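# Set the toppled bottle upright on the tray

## Task

Get the bottle that has fallen over standing upright on the tray again. It must stay standing without the robot's help once the robot lets go. The crate and the tray must not end up tilted or shifted from where they were. Nothing the robot is touching at the end may settle by more than roughly a fingernail's width when released. Nothing may be knocked or placed off the table.

## Robot and tools

Robot: one custom six-joint arm with a two-finger parallel gripper. From base to gripper the joints are waist, shoulder, elbow, forearm roll, wrist pitch and wrist roll. Their ranges in rad are: waist and forearm roll and wrist roll -6.283 to 6.283, shoulder -2.304 to 2.304, elbow -4.224 to 0.061, wrist pitch -2.164 to 2.164. The upper arm is 409 mm and the forearm 452 mm; the forearm's roll axis is offset 150 mm from the elbow axis. The elbow never quite reaches full extension. Load limits in N m: waist 52.8, shoulder 52.8, elbow 44, forearm roll 23.7, wrist pitch 16.7, wrist roll 16.7; a carried object's weight adds load.

Frames: the scene frame has its origin on the table surface under the arm base, +z up, and +y to the left when facing along +x. The base itself may be slightly tilted. Results give end_effector_position (m) and end_effector_quat_wxyz plus linear (m/s) and angular (rad/s) velocities in this frame; at long reach the reported position may be somewhat off. The gripper frame: fingers extend along its +z, and they open and close along its y. The reported point sits between the finger pads when closed, about 2 cm short of the tips; closing pushes the tips roughly 10 mm further along +z.

execute_actions: argument actions is a list holding zero or one item, plus optional pictures (boolean, default is images included). An empty list just reports the state. An action item is {"rows": [...], "steps": n}: 1 to 15 rows, n from 1 to 15 control steps of 1/30 s (default 15); one row is used per step and the final row repeats to fill. A wait item is {"steps": n} with n up to 300; it counts from the previous result, so the time spent composing a reply is included. A refused call moves nothing.

Each row is 7 numbers in [-1, 1]: dx, dy, dz, rx, ry, rz, opening. The first six are an offset, expressed in the gripper's own axes, from the gripper pose given in the latest result that reported it; before any such result in the current scene, or for the second and later calls in a single reply, the reference is the pose at the moment the action begins. Every row is counted from that same reference, not chained onto the prior row. Scale: 1.0 equals 0.6 m for dx, dy, dz and 180 degrees for rotation; rx, ry, rz form a single rotation vector. Opening is absolute, not an offset: +1 is fully open (0.084 m) and -1 is shut. A row of zero offsets is not a pause; it pulls the gripper back to the reference pose.

move: target is one 7-number row with the same layout, frame, scale and reference as above; speed is the path's top speed in m/s from 0.002 to 0.5 (default 0.25), with rotation capped at twice that in rad/s. It drives a straight path lasting 0.5 to 10 s; paths that need longer stop early. Rotation takes the shorter direction. It does not slow for obstacles, the hand can lag or drift from the path, and it can exceed the speed, notably near full reach. The opening is applied when the move begins. It finishes when the hand and fingers settle, or 5 s after the path ends. Its result adds a move: line with the outcome (done, off_target, moving, held, fault), the limits that applied (paced = the sent pose was clipped; held = some steps were blocked, after which motion may jump faster) and the remaining distance to target. Faster contact and aiming further past a surface both push harder.

wait: seconds from 0 to 10; the robot gets no new command meanwhile.

zoom_image: camera (cam_head_left, cam_head_right or cam_wrist) and region [x0, y0, x1, y1] in pixels, origin top-left, at most 504 by 504. All three cameras give 504x504 images; the head cameras are wide (about 71 degree vertical view, focal about 354 px), the wrist camera narrower (about 40 degrees, focal about 693 px).

finished_scene: scene is the number of the current scene. It is final and reports whether the goal was met, then the next task appears. Replying with no tool call ends the whole run.

Control behaviour: every step, the commanded pose is limited to within 70 mm and 16 degrees of the measured one, then damped inverse kinematics follows it, favouring position over orientation. Joint targets move at most 3.14 rad/s, take 0.16 s to reach that rate and are coordinated to arrive together. After an action ends the arm only continues to its last clipped pose, so a distant goal can need several calls; read the pose and send the remainder. The simulation keeps running while you write; no steps are held back, and a Hand target line shows where the controller is heading. Fingers still in motion keep moving.

Result lines: pose unreachable means the clearance check (which treats the mount under the base as arm) altered or blocked the command; HELD flags steps where the row was partly or fully withheld. grip_measured is the actual finger opening on the command scale. Joint torques are full drive outputs with per-unit offset, scale and noise, nonzero even in free air. A torque fault stops the arm, backs the joint off, holds 10 s and drops the rest of the call. MOTOR HOT appears at 65 °C; at 80 °C brakes engage and an OVER-TEMPERATURE FAULT is reported.

Gripping: to hold, command an opening clearly under grip_measured; more margin squeezes harder, up to about 24 N per pad for objects up to about 6 cm wide. Closing fast can squeeze harder, sometimes springing the fingers open. Sending back the measured value gives a light squeeze that weakens with width.

Avoid: dropping or slamming things, hard impacts and strong pushes, shifting or tilting the crate or tray, leaving anything resting on the gripper, and anything leaving the table. Brief external tugs on held items or nudges to loose ones can occur.

Each tool is called after "Call:" as a command line: name --argument value for each argument, lists and objects as JSON in quotes; but a table of rows of numbers goes row by row, as --pt "numbers of a row", without its own name.

## Session

Call:
execute_actions --actions '[]'

Scene clock: 0.00 s of 5100.00 s.
end_effector_position=(+0.5500, +0.1447, +0.3708) grip_measured=+1.00 end_effector_quat_wxyz=(+0.337, +0.245, +0.632, -0.654) end_effector_velocity=(-0.000, -0.000, -0.000) end_effector_angular_velocity=(-0.000, +0.000, -0.001)
Joint positions: [ 0.48  -1.111 -1.447 -1.09  -1.941 -0.994  0.084]
Joint velocities: [-0.     0.     0.     0.001 -0.    -0.    -0.   ]
Joint torques (N m, as the arm reports them, + toward a larger angle): no reading
Hand target: +0.550, +0.145, +0.371; +0.337, +0.245, +0.632, -0.654

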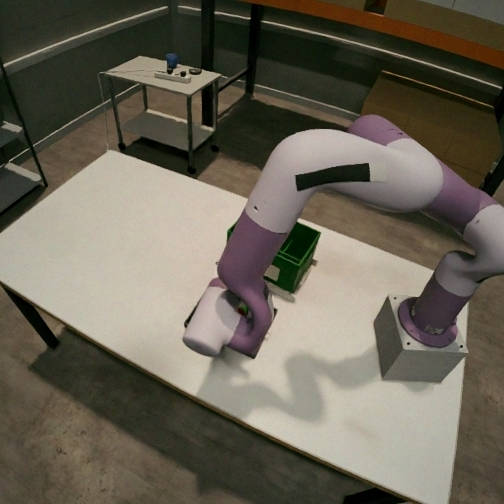

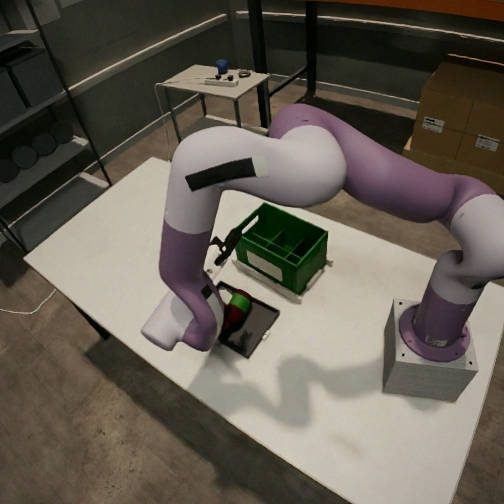

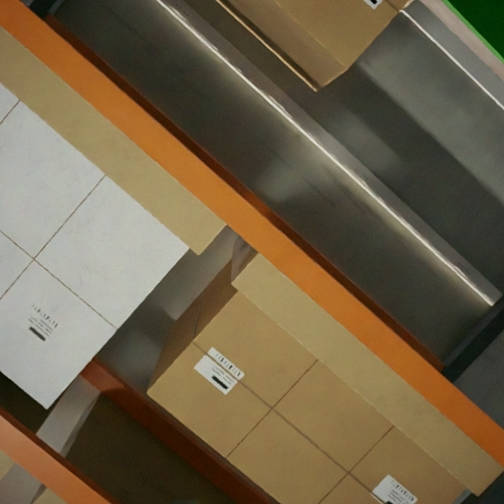

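Call:
move --target '[-0.062,-0.055,0.007,-0.164,0.513,0.2,1]' --speed 0.3

Scene clock: 18.27 s of 5100.00 s.
end_effector_position=(+0.5503, +0.1456, +0.4208) grip_measured=+1.00 end_effector_quat_wxyz=(-0.001, +0.708, +0.706, -0.001) end_effector_velocity=(-0.001, +0.000, -0.001) end_effector_angular_velocity=(+0.005, +0.001, -0.000)
Joint positions: [ 0.18  -0.379 -1.113 -0.182 -0.744 -1.064  0.084]
Joint velocities: [-0.002  0.001  0.003  0.007  0.004 -0.007  0.   ]
Joint torques (N m, as the arm reports them, + toward a larger angle): [  3.08  30.46 -16.22   0.49   0.12   0.12]
Hand target: +0.550, +0.145, +0.421; -0.001, +0.708, +0.706, -0.001
Off the commanded pose: 0.001 m, 0 deg.
After step 90, 11.80 s passed at rest.
move: done

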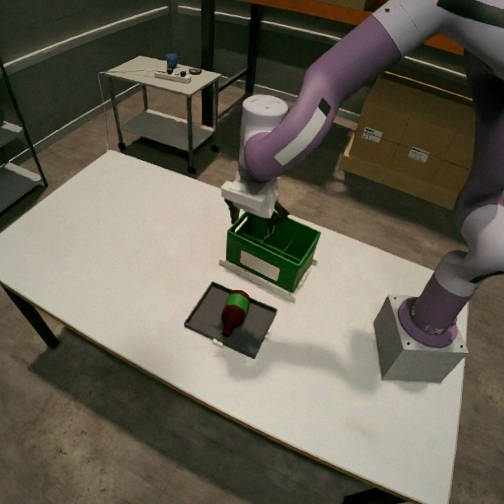

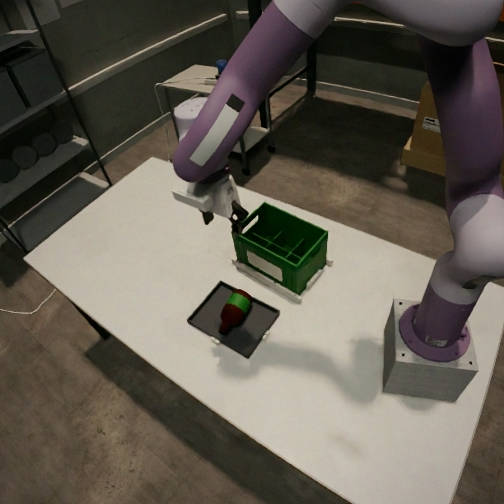

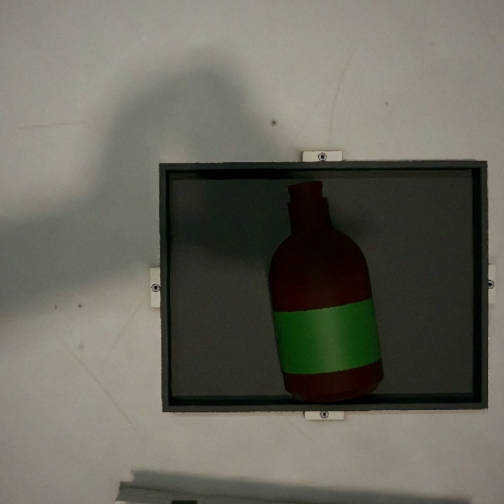

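Call:
move --target '[0,0,0.2,0,0,0,1]'

Scene clock: 24.47 s of 5100.00 s.
end_effector_position=(+0.5501, +0.1454, +0.3014) grip_measured=+1.00 end_effector_quat_wxyz=(-0.001, +0.708, +0.706, -0.000) end_effector_velocity=(-0.002, -0.001, -0.004) end_effector_angular_velocity=(-0.003, +0.005, +0.003)
Joint positions: [ 0.154 -0.552 -1.06  -0.25  -0.519 -1.007  0.084]
Joint velocities: [ 0.    -0.006  0.002 -0.003  0.001  0.001 -0.   ]
Joint torques (N m, as the arm reports them, + toward a larger angle): [  3.84  33.72 -13.43   0.8    0.08   0.38]
Hand target: +0.550, +0.145, +0.301; -0.001, +0.708, +0.706, -0.001
Off the commanded pose: 0.001 m, 0 deg.
After step 90, 2.23 s passed at rest.
move: done

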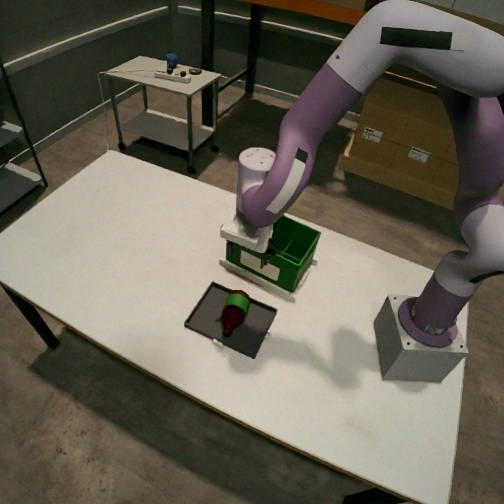

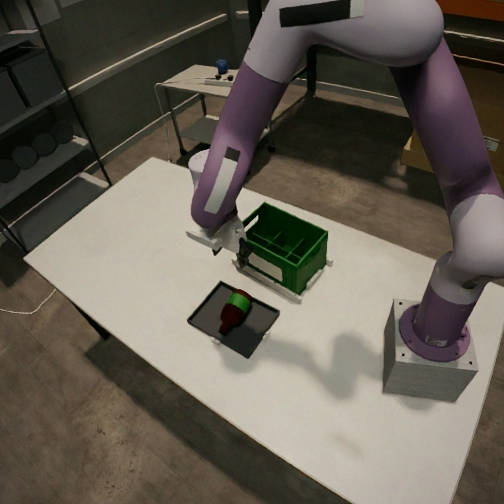

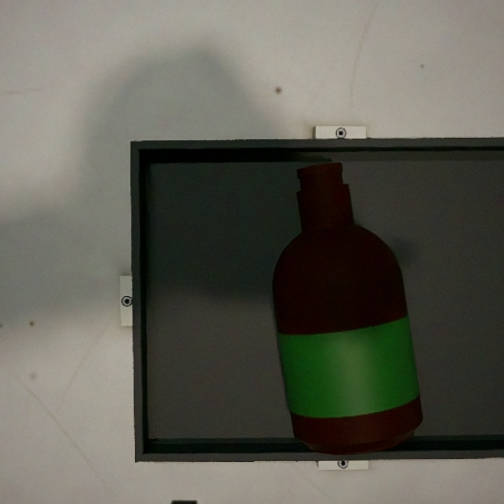

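Call:
move --target '[0,0.08,0.15,0,0,0,-1]'

Call:
zoom_image --camera "cam_head_left" --region '[170,170,340,370]'

Scene clock: 52.30 s of 5100.00 s.
end_effector_position=(+0.5979, +0.1455, +0.2116) grip_measured=-1.00 end_effector_quat_wxyz=(-0.001, +0.708, +0.706, -0.000) end_effector_velocity=(+0.001, -0.000, -0.002) end_effector_angular_velocity=(-0.001, +0.002, -0.002)
Joint positions: [ 0.109 -0.783 -1.207 -0.296 -0.432 -0.999  0.   ]
Joint velocities: [-0.001 -0.005 -0.004  0.001 -0.001 -0.     0.   ]
Joint torques (N m, as the arm reports them, + toward a larger angle): [  3.97  38.59 -13.35  -0.69  -0.03   0.23]
Hand target: +0.598, +0.145, +0.211; -0.001, +0.708, +0.706, -0.000
Off the commanded pose: 0.000 m, 0 deg.
After step 90, 23.90 s passed at rest.
move: done

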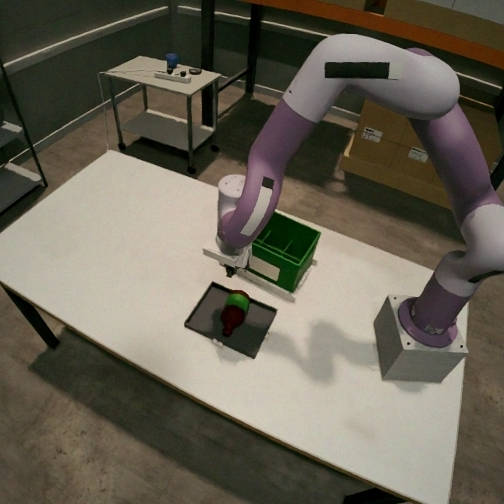

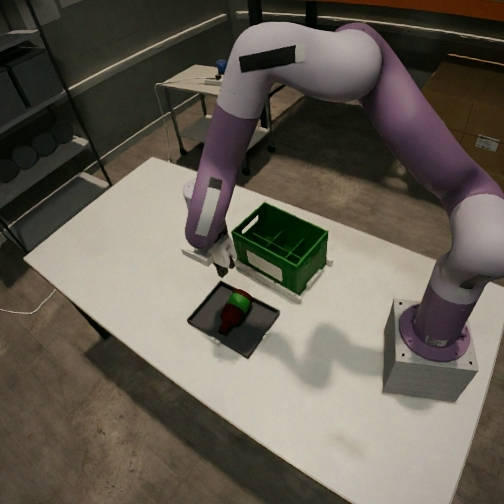

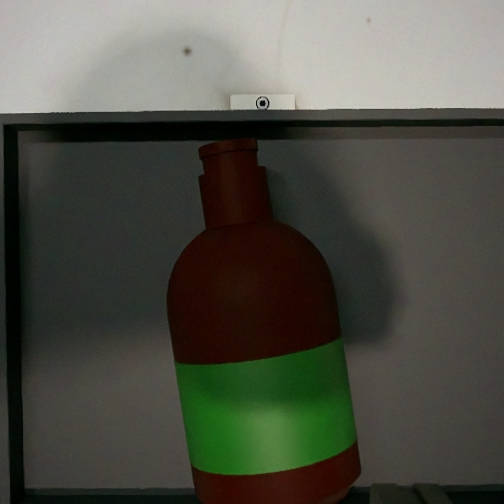

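Region (170, 170, 340, 370) of cam_head_left's 504x504 image, scaled by 2.520, with more detail than that image has; it fills the left 428 columns of this view, and the rest is white.

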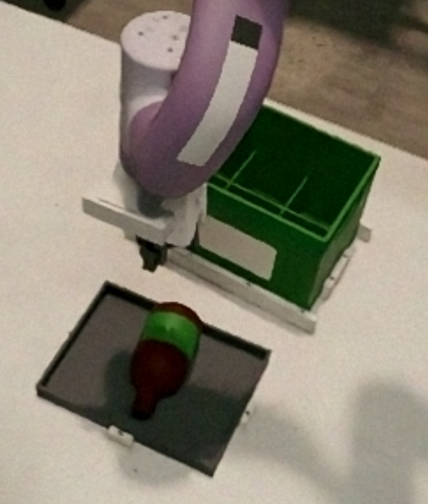

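Call:
move --target '[0.13,-0.05,-0.07,0,0,0.958,1]' --speed 0.5

Call:
move --target '[0,0,0,0,0.23,0,1]' --speed 0.3

Scene clock: 72.80 s of 5100.00 s.
end_effector_position=(+0.5679, +0.2233, +0.2535) grip_measured=+1.00 end_effector_quat_wxyz=(+0.000, +0.751, -0.660, -0.001) end_effector_velocity=(-0.000, -0.000, -0.000) end_effector_angular_velocity=(-0.005, -0.001, -0.007)
Joint positions: [ 0.253 -0.729 -1.201 -0.26  -0.496  2.114  0.084]
Joint velocities: [ 0.001 -0.     0.001 -0.01  -0.     0.017  0.   ]
Joint torques (N m, as the arm reports them, + toward a larger angle): [  5.14  33.12 -12.96   1.63   0.08   0.12]
Hand target: +0.568, +0.223, +0.254; +0.000, +0.751, -0.660, -0.001
Off the commanded pose: 0.000 m, 0 deg.
After step 90, 13.90 s passed at rest.
move: done

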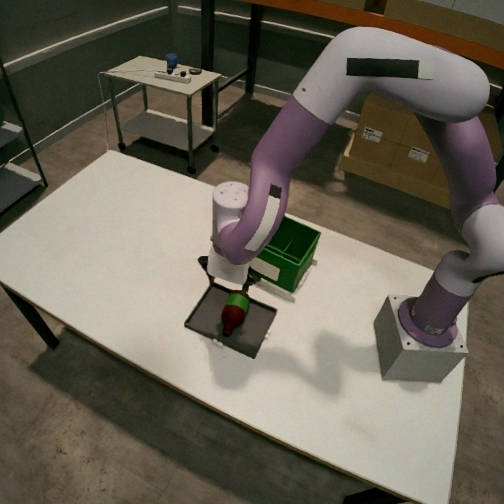

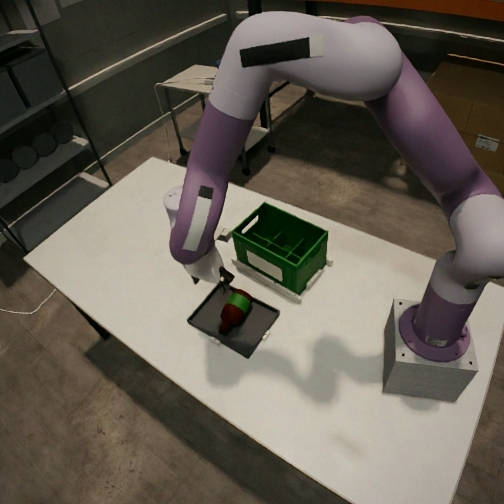

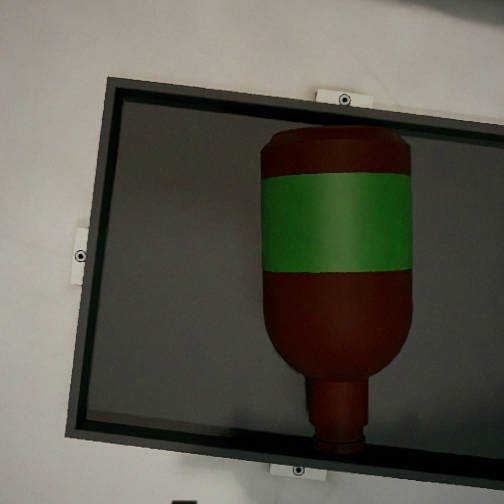

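Scene clock: 74.47 s of 5100.00 s.
end_effector_position=(+0.5678, +0.2229, +0.2534) grip_measured=+1.00 end_effector_quat_wxyz=(+0.233, +0.703, -0.617, +0.265) end_effector_velocity=(-0.001, -0.000, -0.002) end_effector_angular_velocity=(-0.007, +0.003, +0.001)
Joint positions: [ 0.469 -0.979 -1.442 -0.815 -1.119  2.73   0.084]
Joint velocities: [ 0.001 -0.005 -0.    -0.001 -0.004  0.001 -0.   ]
Joint torques (N m, as the arm reports them, + toward a larger angle): [ -1.46  38.94 -11.95   0.29  -0.68   0.37]
Hand target: +0.568, +0.223, +0.253; +0.233, +0.703, -0.617, +0.265
Off the commanded pose: 0.000 m, 0 deg.
move: done

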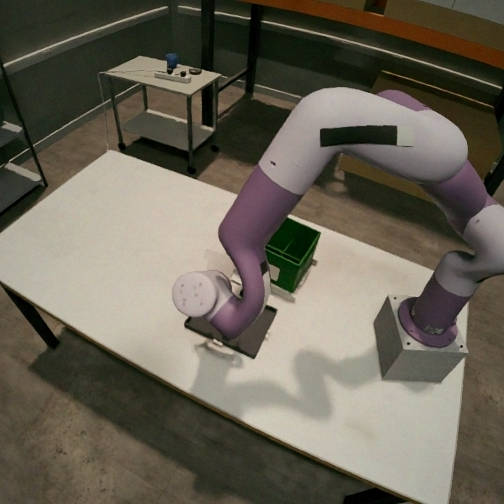

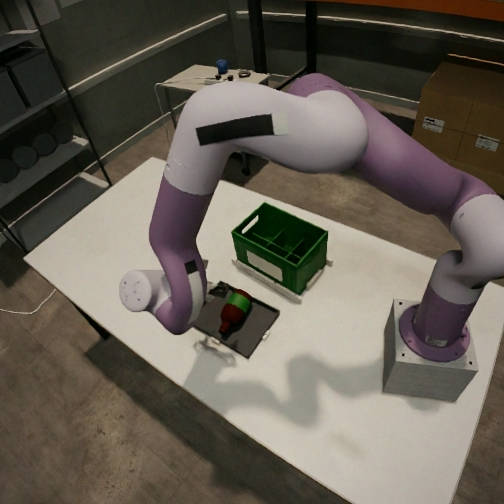

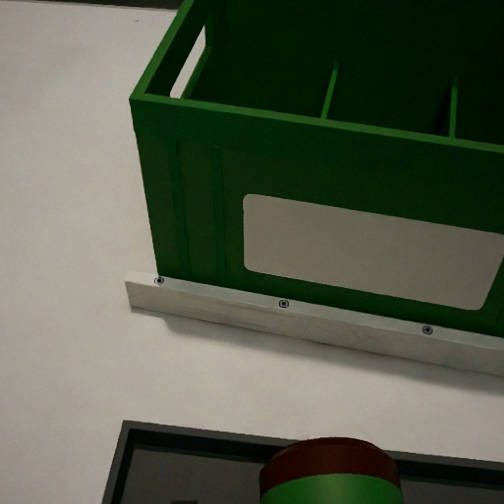

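Call:
move --target '[-0.158,0.012,0.19,0,0,0,1]'

Scene clock: 92.97 s of 5100.00 s.
end_effector_position=(+0.5611, +0.2177, +0.1058) grip_measured=+1.00 end_effector_quat_wxyz=(+0.233, +0.703, -0.617, +0.265) end_effector_velocity=(-0.002, -0.002, -0.003) end_effector_angular_velocity=(-0.003, +0.004, -0.001)
Joint positions: [ 0.443 -1.238 -1.535 -0.907 -1.003  2.868  0.084]
Joint velocities: [-0.001 -0.005 -0.    -0.     0.     0.001  0.   ]
Joint torques (N m, as the arm reports them, + toward a larger angle): [  2.06  42.2  -11.71   0.11  -0.94   0.35]
Hand target: +0.561, +0.218, +0.105; +0.233, +0.703, -0.617, +0.265
Off the commanded pose: 0.001 m, 0 deg.
After step 90, 14.43 s passed at rest.
move: done

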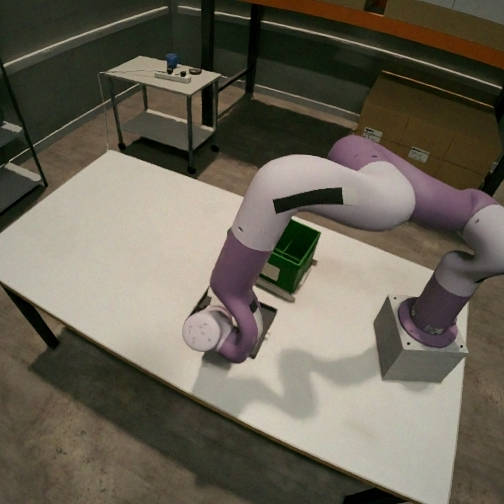

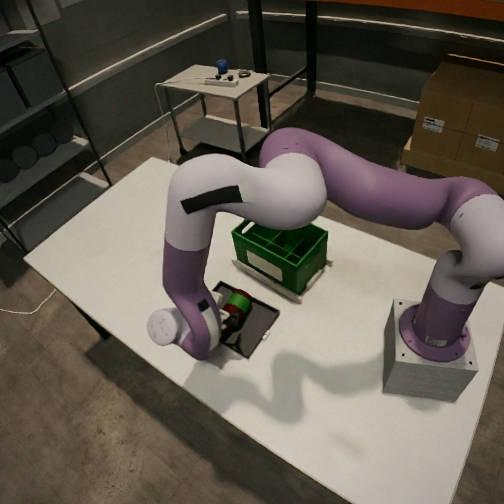

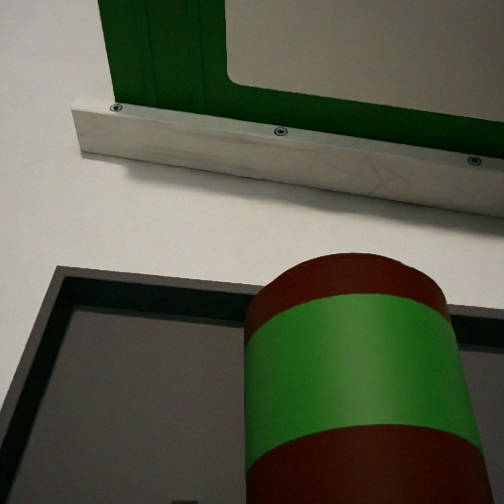

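Call:
move --target '[0,0.002,0.122,0,0,0,1]' --speed 0.08

Call:
move --target '[0,0,0,0,0,0,0.1]'

Scene clock: 102.27 s of 5100.00 s.
end_effector_position=(+0.5662, +0.1699, +0.0511) grip_measured=+1.00 end_effector_quat_wxyz=(+0.232, +0.703, -0.617, +0.265) end_effector_velocity=(+0.000, -0.000, -0.001) end_effector_angular_velocity=(+0.001, -0.001, +0.002)
Joint positions: [ 0.368 -1.309 -1.524 -1.017 -0.941  2.936  0.084]
Joint velocities: [-0.    -0.001 -0.    -0.003  0.002  0.001 -0.   ]
Joint torques (N m, as the arm reports them, + toward a larger angle): [  1.73  42.25 -10.63  -0.35  -1.07   0.35]
Hand target: +0.566, +0.170, +0.051; +0.233, +0.703, -0.617, +0.265
Off the commanded pose: 0.000 m, 0 deg.
After step 90, 5.03 s passed at rest.
move: done

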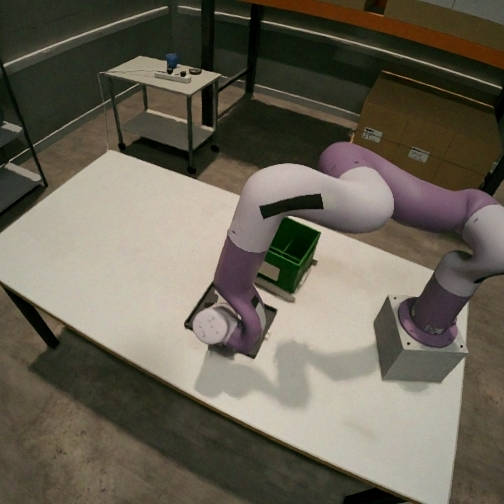

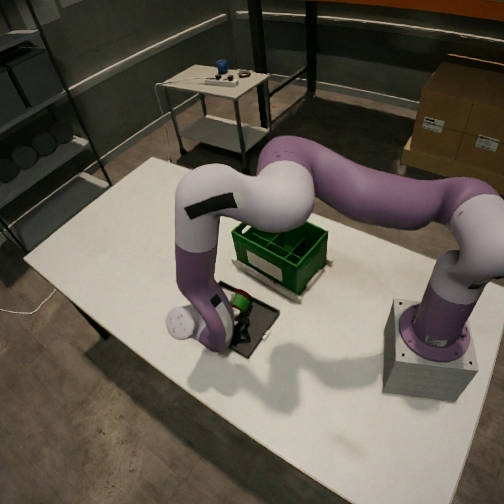

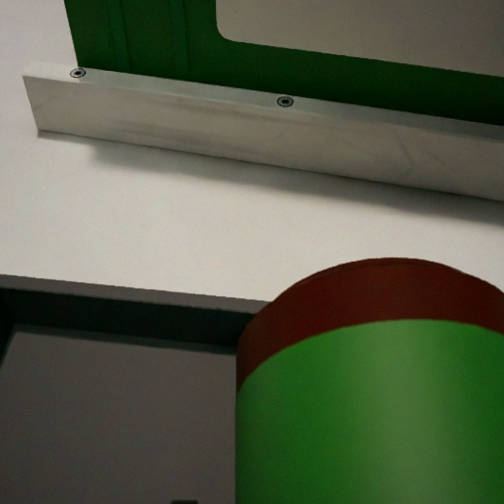

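Scene clock: 102.77 s of 5100.00 s.
end_effector_position=(+0.5662, +0.1699, +0.0511) grip_measured=+0.71 end_effector_quat_wxyz=(+0.232, +0.703, -0.617, +0.265) end_effector_velocity=(+0.000, +0.000, -0.000) end_effector_angular_velocity=(-0.000, -0.000, +0.001)
Joint positions: [ 0.368 -1.308 -1.524 -1.017 -0.941  2.936  0.073]
Joint velocities: [ 0.    -0.     0.    -0.001  0.     0.     0.   ]
Joint torques (N m, as the arm reports them, + toward a larger angle): [ 3.61 41.78 -8.95 -0.93 -1.    0.43]
Hand target: +0.566, +0.170, +0.051; +0.232, +0.703, -0.617, +0.265
Off the commanded pose: 0.000 m, 0 deg.
move: done

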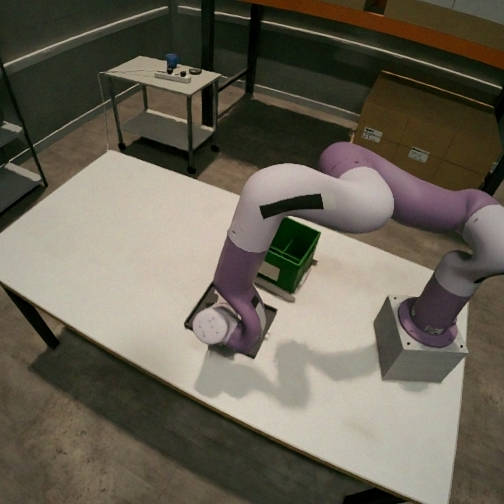

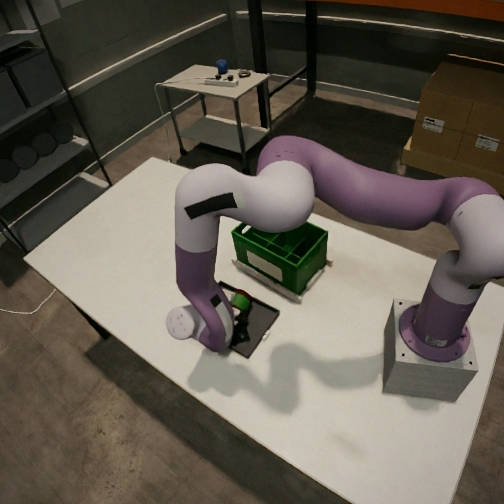

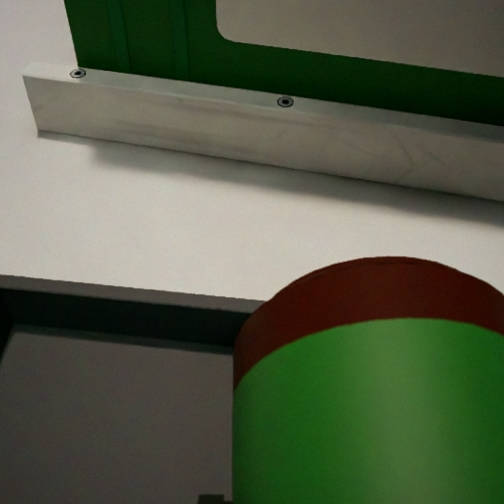

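Call:
move --target '[0.27,0,-0.31,0,0,0,-0.3]' --speed 0.15

Call:
move --target '[0,0,0,0,-0.5,0,-0.3]' --speed 0.2

Scene clock: 116.03 s of 5100.00 s.
end_effector_position=(+0.5664, +0.1714, +0.2973) grip_measured=+0.71 end_effector_quat_wxyz=(+0.233, +0.703, -0.617, +0.265) end_effector_velocity=(+0.000, +0.000, +0.002) end_effector_angular_velocity=(+0.001, -0.001, -0.000)
Joint positions: [ 0.416 -0.84  -1.317 -0.85  -1.111  2.701  0.073]
Joint velocities: [-0.     0.003 -0.     0.001 -0.001 -0.001  0.   ]
Joint torques (N m, as the arm reports them, + toward a larger angle): [  1.64  36.49 -14.04  -0.52  -1.05   0.4 ]
Hand target: +0.566, +0.171, +0.298; +0.232, +0.703, -0.617, +0.265
Off the commanded pose: 0.001 m, 0 deg.
After step 90, 8.20 s passed at rest.
move: done

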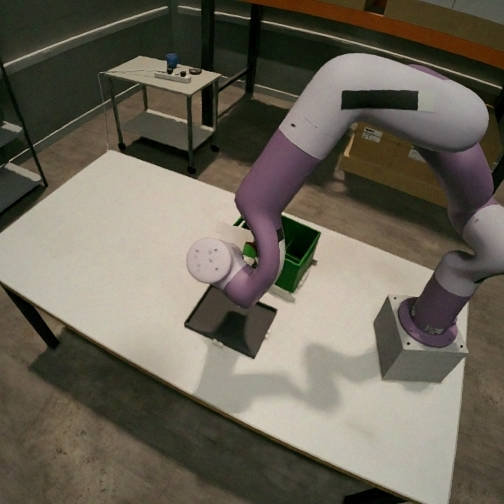

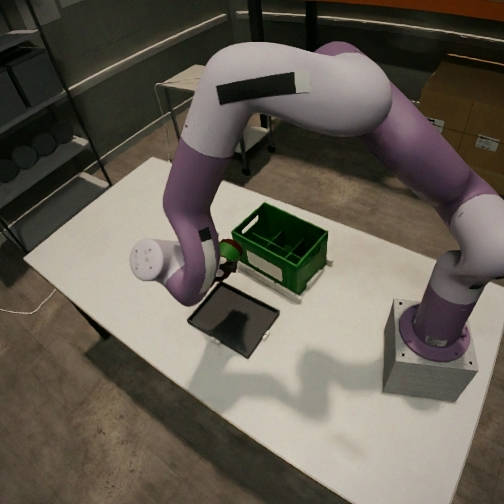

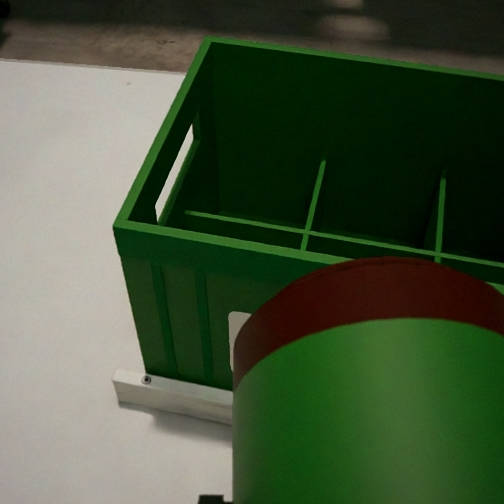

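Scene clock: 120.37 s of 5100.00 s.
end_effector_position=(+0.5668, +0.1715, +0.2976) grip_measured=+0.71 end_effector_quat_wxyz=(-0.270, +0.684, -0.602, -0.310) end_effector_velocity=(-0.001, -0.000, -0.001) end_effector_angular_velocity=(+0.005, +0.002, +0.001)
Joint positions: [-0.144 -0.689 -1.097  1.108 -0.836  0.525  0.073]
Joint velocities: [-0.002 -0.004  0.     0.003 -0.005 -0.006 -0.   ]
Joint torques (N m, as the arm reports them, + toward a larger angle): [  1.61  35.23 -13.1   -0.33  -0.86   0.18]
Hand target: +0.567, +0.171, +0.297; -0.270, +0.684, -0.602, -0.311
Off the commanded pose: 0.001 m, 0 deg.
move: done

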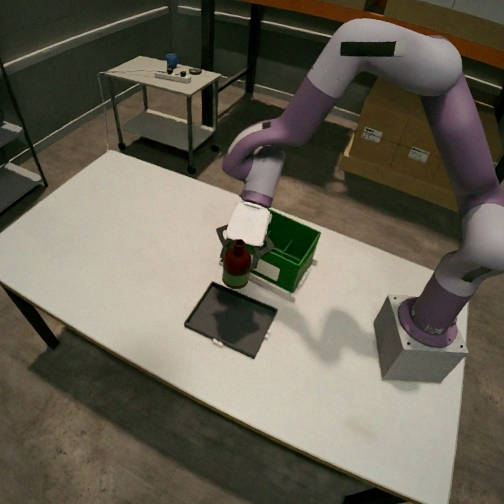

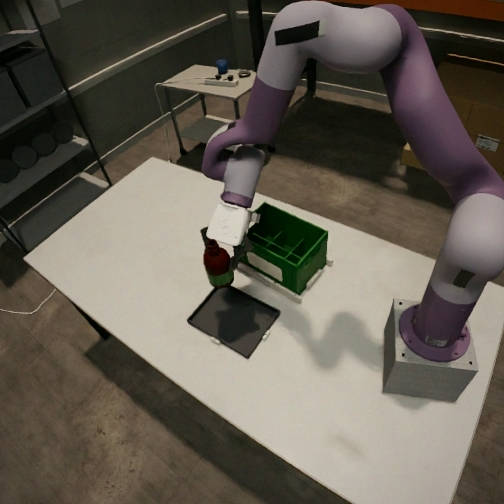

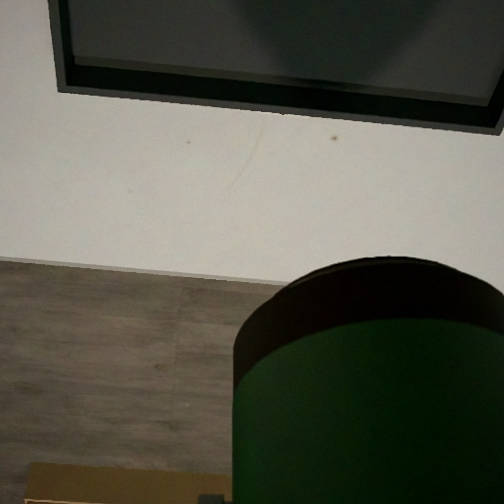

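Call:
move --target '[0,0,0,0.292,0,0.257,-0.3]' --speed 0.15

Scene clock: 136.50 s of 5100.00 s.
end_effector_position=(+0.5659, +0.1710, +0.2972) grip_measured=+0.71 end_effector_quat_wxyz=(+0.397, -0.216, +0.886, +0.099) end_effector_velocity=(+0.000, -0.000, -0.000) end_effector_angular_velocity=(-0.002, -0.000, -0.007)
Joint positions: [ 0.112 -0.478 -0.638  3.058 -0.677 -0.144  0.073]
Joint velocities: [ 0.003 -0.001 -0.     0.013 -0.001 -0.006  0.   ]
Joint torques (N m, as the arm reports them, + toward a larger angle): [  1.29  25.23 -12.19  -0.34  -1.24   0.3 ]
Hand target: +0.566, +0.171, +0.297; +0.397, -0.216, +0.886, +0.098
Off the commanded pose: 0.001 m, 0 deg.
After step 90, 8.70 s passed at rest.
move: done

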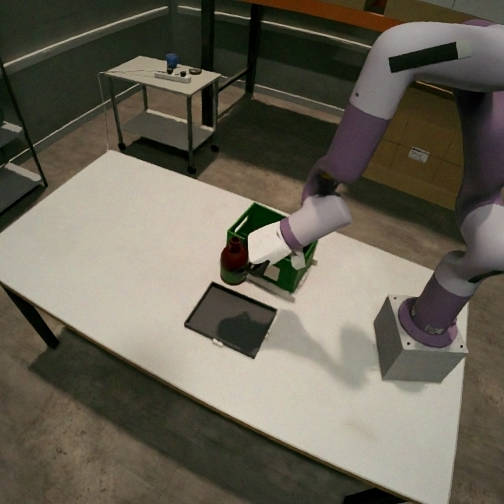

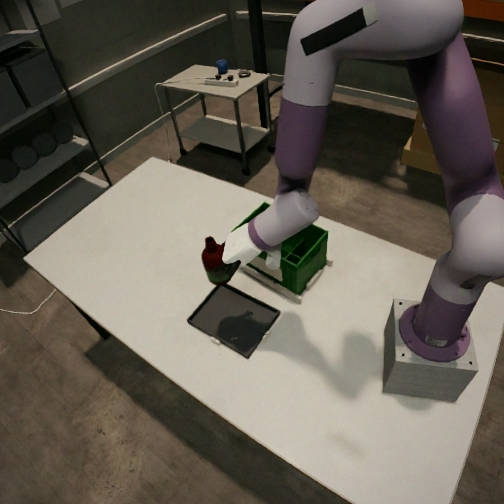

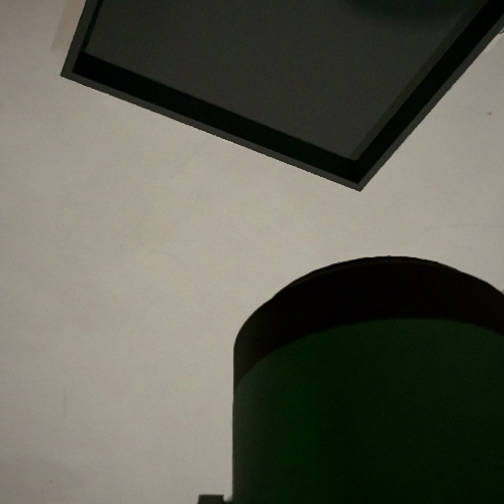

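Call:
move --target '[0.208,0,0.184,0.104,0,0.092,-0.3]' --speed 0.12

Scene clock: 145.77 s of 5100.00 s.
end_effector_position=(+0.5662, +0.1707, +0.1310) grip_measured=+0.71 end_effector_quat_wxyz=(+0.410, -0.020, +0.912, +0.010) end_effector_velocity=(-0.001, -0.001, -0.003) end_effector_angular_velocity=(-0.001, +0.002, -0.004)
Joint positions: [ 0.25  -0.957 -0.811  3.587 -1.021 -0.068  0.073]
Joint velocities: [ 0.001 -0.006 -0.003  0.005 -0.002  0.001  0.   ]
Joint torques (N m, as the arm reports them, + toward a larger angle): [-0.63 31.09 -6.47  0.3  -1.45  0.38]
Hand target: +0.566, +0.171, +0.131; +0.409, -0.020, +0.912, +0.010
Off the commanded pose: 0.001 m, 0 deg.
After step 90, 4.10 s passed at rest.
move: done

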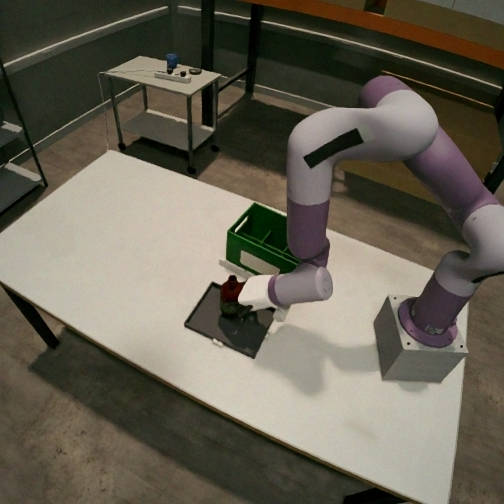

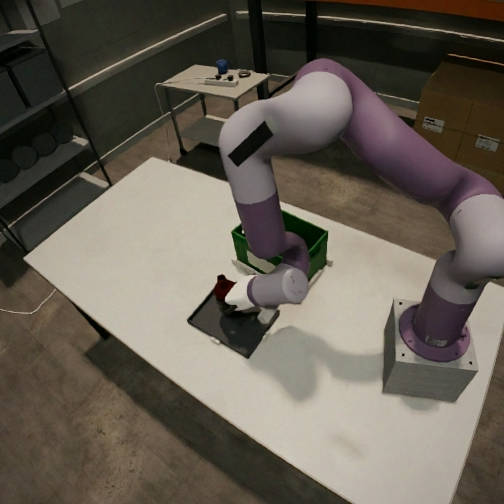

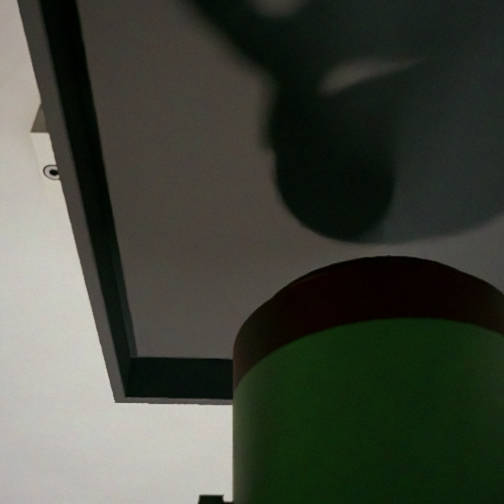

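Call:
move --target '[0.039,0.035,0.034,0,0,0,-0.3]' --speed 0.05

Scene clock: 151.50 s of 5100.00 s.
end_effector_position=(+0.5651, +0.1915, +0.1001) grip_measured=+0.71 end_effector_quat_wxyz=(+0.410, -0.020, +0.912, +0.010) end_effector_velocity=(-0.000, -0.000, -0.001) end_effector_angular_velocity=(-0.000, +0.001, -0.002)
Joint positions: [ 0.287 -1.047 -0.876  3.613 -1.041 -0.049  0.073]
Joint velocities: [ 0.001 -0.003 -0.001  0.002  0.     0.001 -0.   ]
Joint torques (N m, as the arm reports them, + toward a larger angle): [ 1.07 33.35 -6.05  0.29 -1.23  0.21]
Hand target: +0.565, +0.192, +0.100; +0.410, -0.020, +0.912, +0.010
Off the commanded pose: 0.000 m, 0 deg.
After step 90, 1.67 s passed at rest.
move: done

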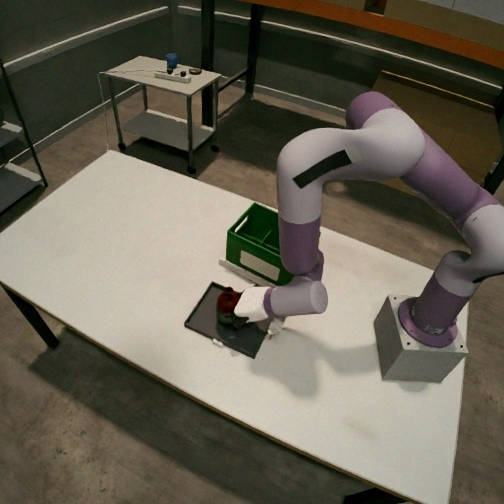

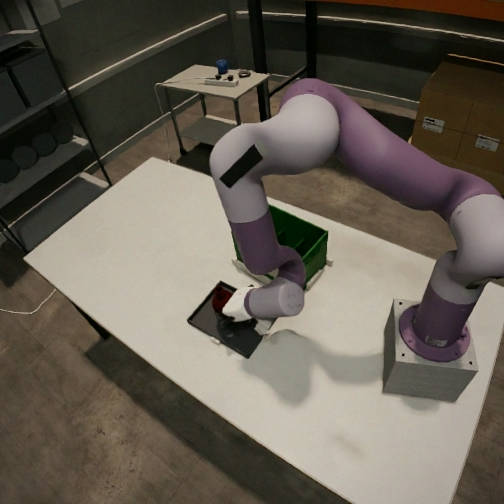

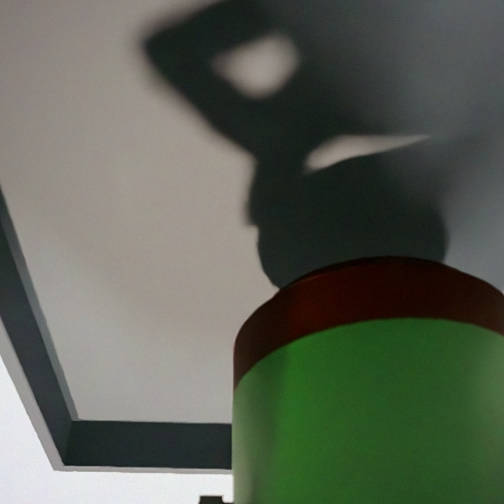

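Call:
move --target '[0.016,0,0.014,0,0,0,-0.3]' --speed 0.02

Scene clock: 158.50 s of 5100.00 s.
end_effector_position=(+0.5651, +0.1915, +0.0875) grip_measured=+0.71 end_effector_quat_wxyz=(+0.410, -0.020, +0.912, +0.010) end_effector_velocity=(-0.000, +0.000, -0.001) end_effector_angular_velocity=(-0.000, -0.000, -0.000)
Joint positions: [ 0.283 -1.08  -0.894  3.606 -1.054 -0.043  0.073]
Joint velocities: [ 0.    -0.003 -0.001  0.    -0.002  0.     0.   ]
Joint torques (N m, as the arm reports them, + toward a larger angle): [ 0.94 34.62 -5.34  0.61 -1.33 -0.1 ]
Hand target: +0.565, +0.192, +0.087; +0.410, -0.020, +0.912, +0.010
Off the commanded pose: 0.000 m, 0 deg.
After step 90, 3.10 s passed at rest.
move: done

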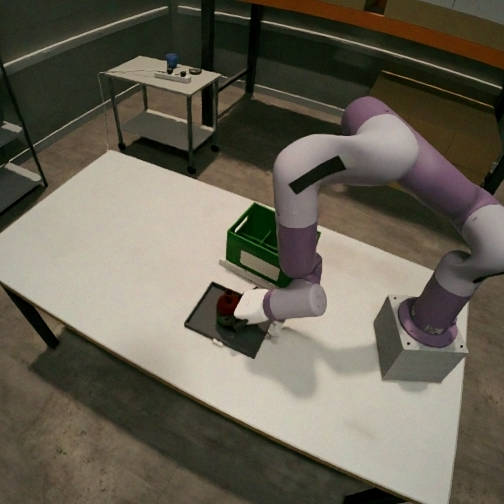

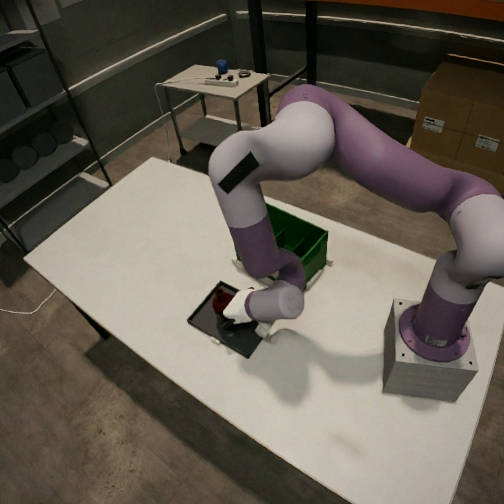

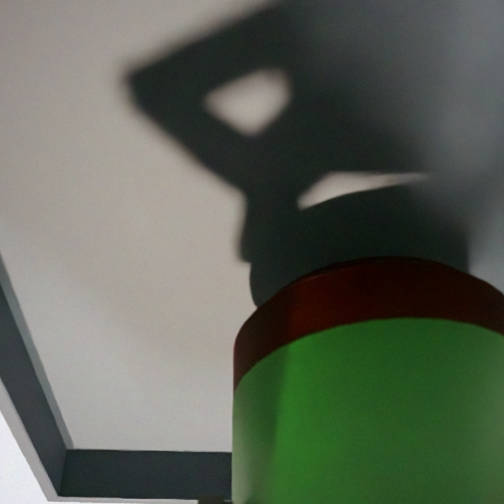

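Call:
move --target '[0.015,0,0.013,0,0,0,-0.3]' --speed 0.015

Scene clock: 166.50 s of 5100.00 s.
end_effector_position=(+0.5650, +0.1915, +0.0757) grip_measured=+0.71 end_effector_quat_wxyz=(+0.410, -0.020, +0.912, +0.010) end_effector_velocity=(+0.002, +0.000, +0.001) end_effector_angular_velocity=(+0.001, -0.005, +0.000)
Joint positions: [ 0.28  -1.11  -0.912  3.6   -1.066 -0.037  0.073]
Joint velocities: [-0.     0.    -0.002 -0.001 -0.003  0.001 -0.   ]
Joint torques (N m, as the arm reports them, + toward a larger angle): [ 2.76 35.83 -5.23 -0.24 -1.53  0.26]
Hand target: +0.565, +0.192, +0.076; +0.410, -0.020, +0.912, +0.010
Off the commanded pose: 0.000 m, 0 deg.
After step 90, 4.00 s passed at rest.
move: done

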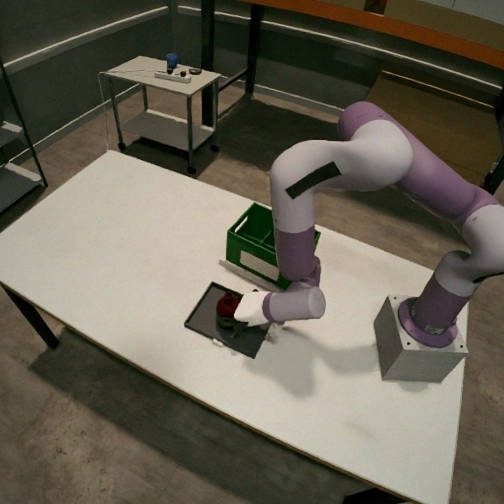

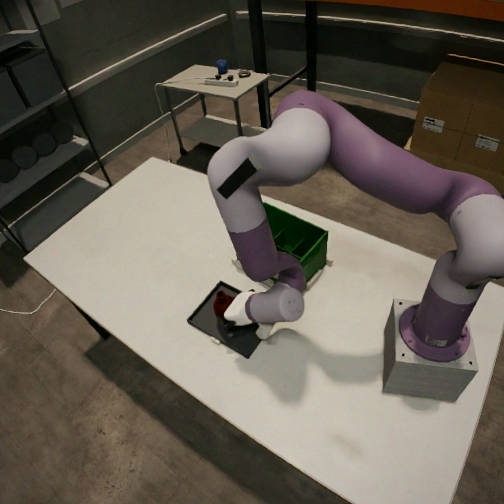

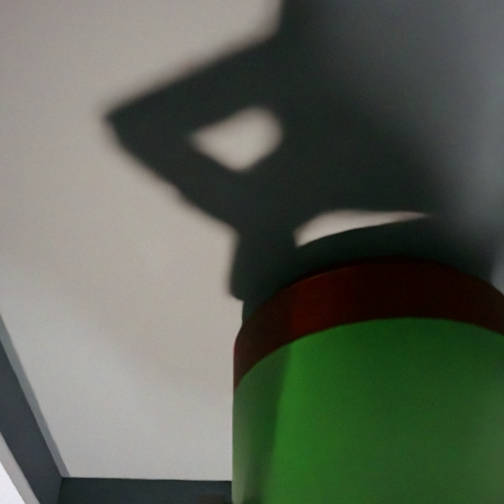

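Call:
move --target '[0.01,0,0.009,0,0,0,-0.3]' --speed 0.01

Scene clock: 171.67 s of 5100.00 s.
end_effector_position=(+0.5661, +0.1914, +0.0688) grip_measured=+0.71 end_effector_quat_wxyz=(+0.412, -0.019, +0.911, +0.009) end_effector_velocity=(-0.000, +0.000, -0.002) end_effector_angular_velocity=(+0.000, -0.002, +0.001)
Joint positions: [ 0.277 -1.13  -0.925  3.596 -1.077 -0.034  0.073]
Joint velocities: [ 0.    -0.005 -0.002 -0.001 -0.004  0.001  0.   ]
Joint torques (N m, as the arm reports them, + toward a larger angle): [ 1.88 19.52 -3.31 -2.82  3.43  0.64]
Hand target: +0.565, +0.192, +0.068; +0.410, -0.020, +0.912, +0.010
Off the commanded pose: 0.002 m, 0 deg.
After step 90, 1.13 s passed at rest.
move: done

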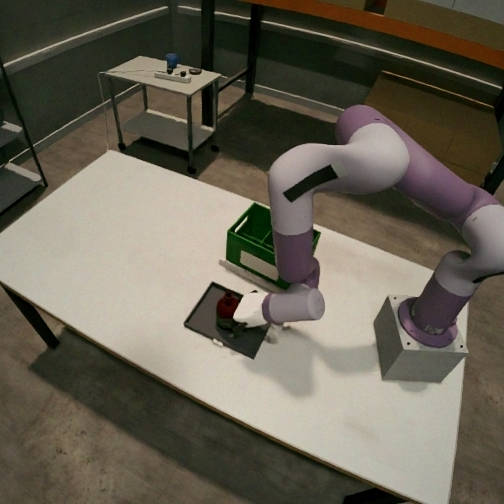

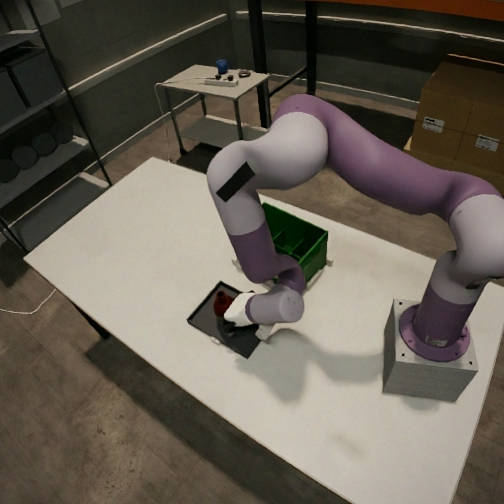

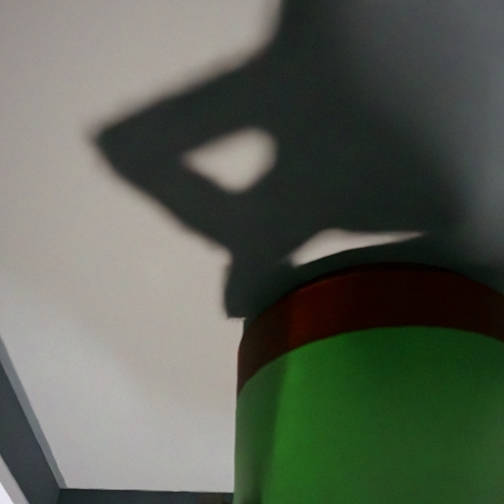

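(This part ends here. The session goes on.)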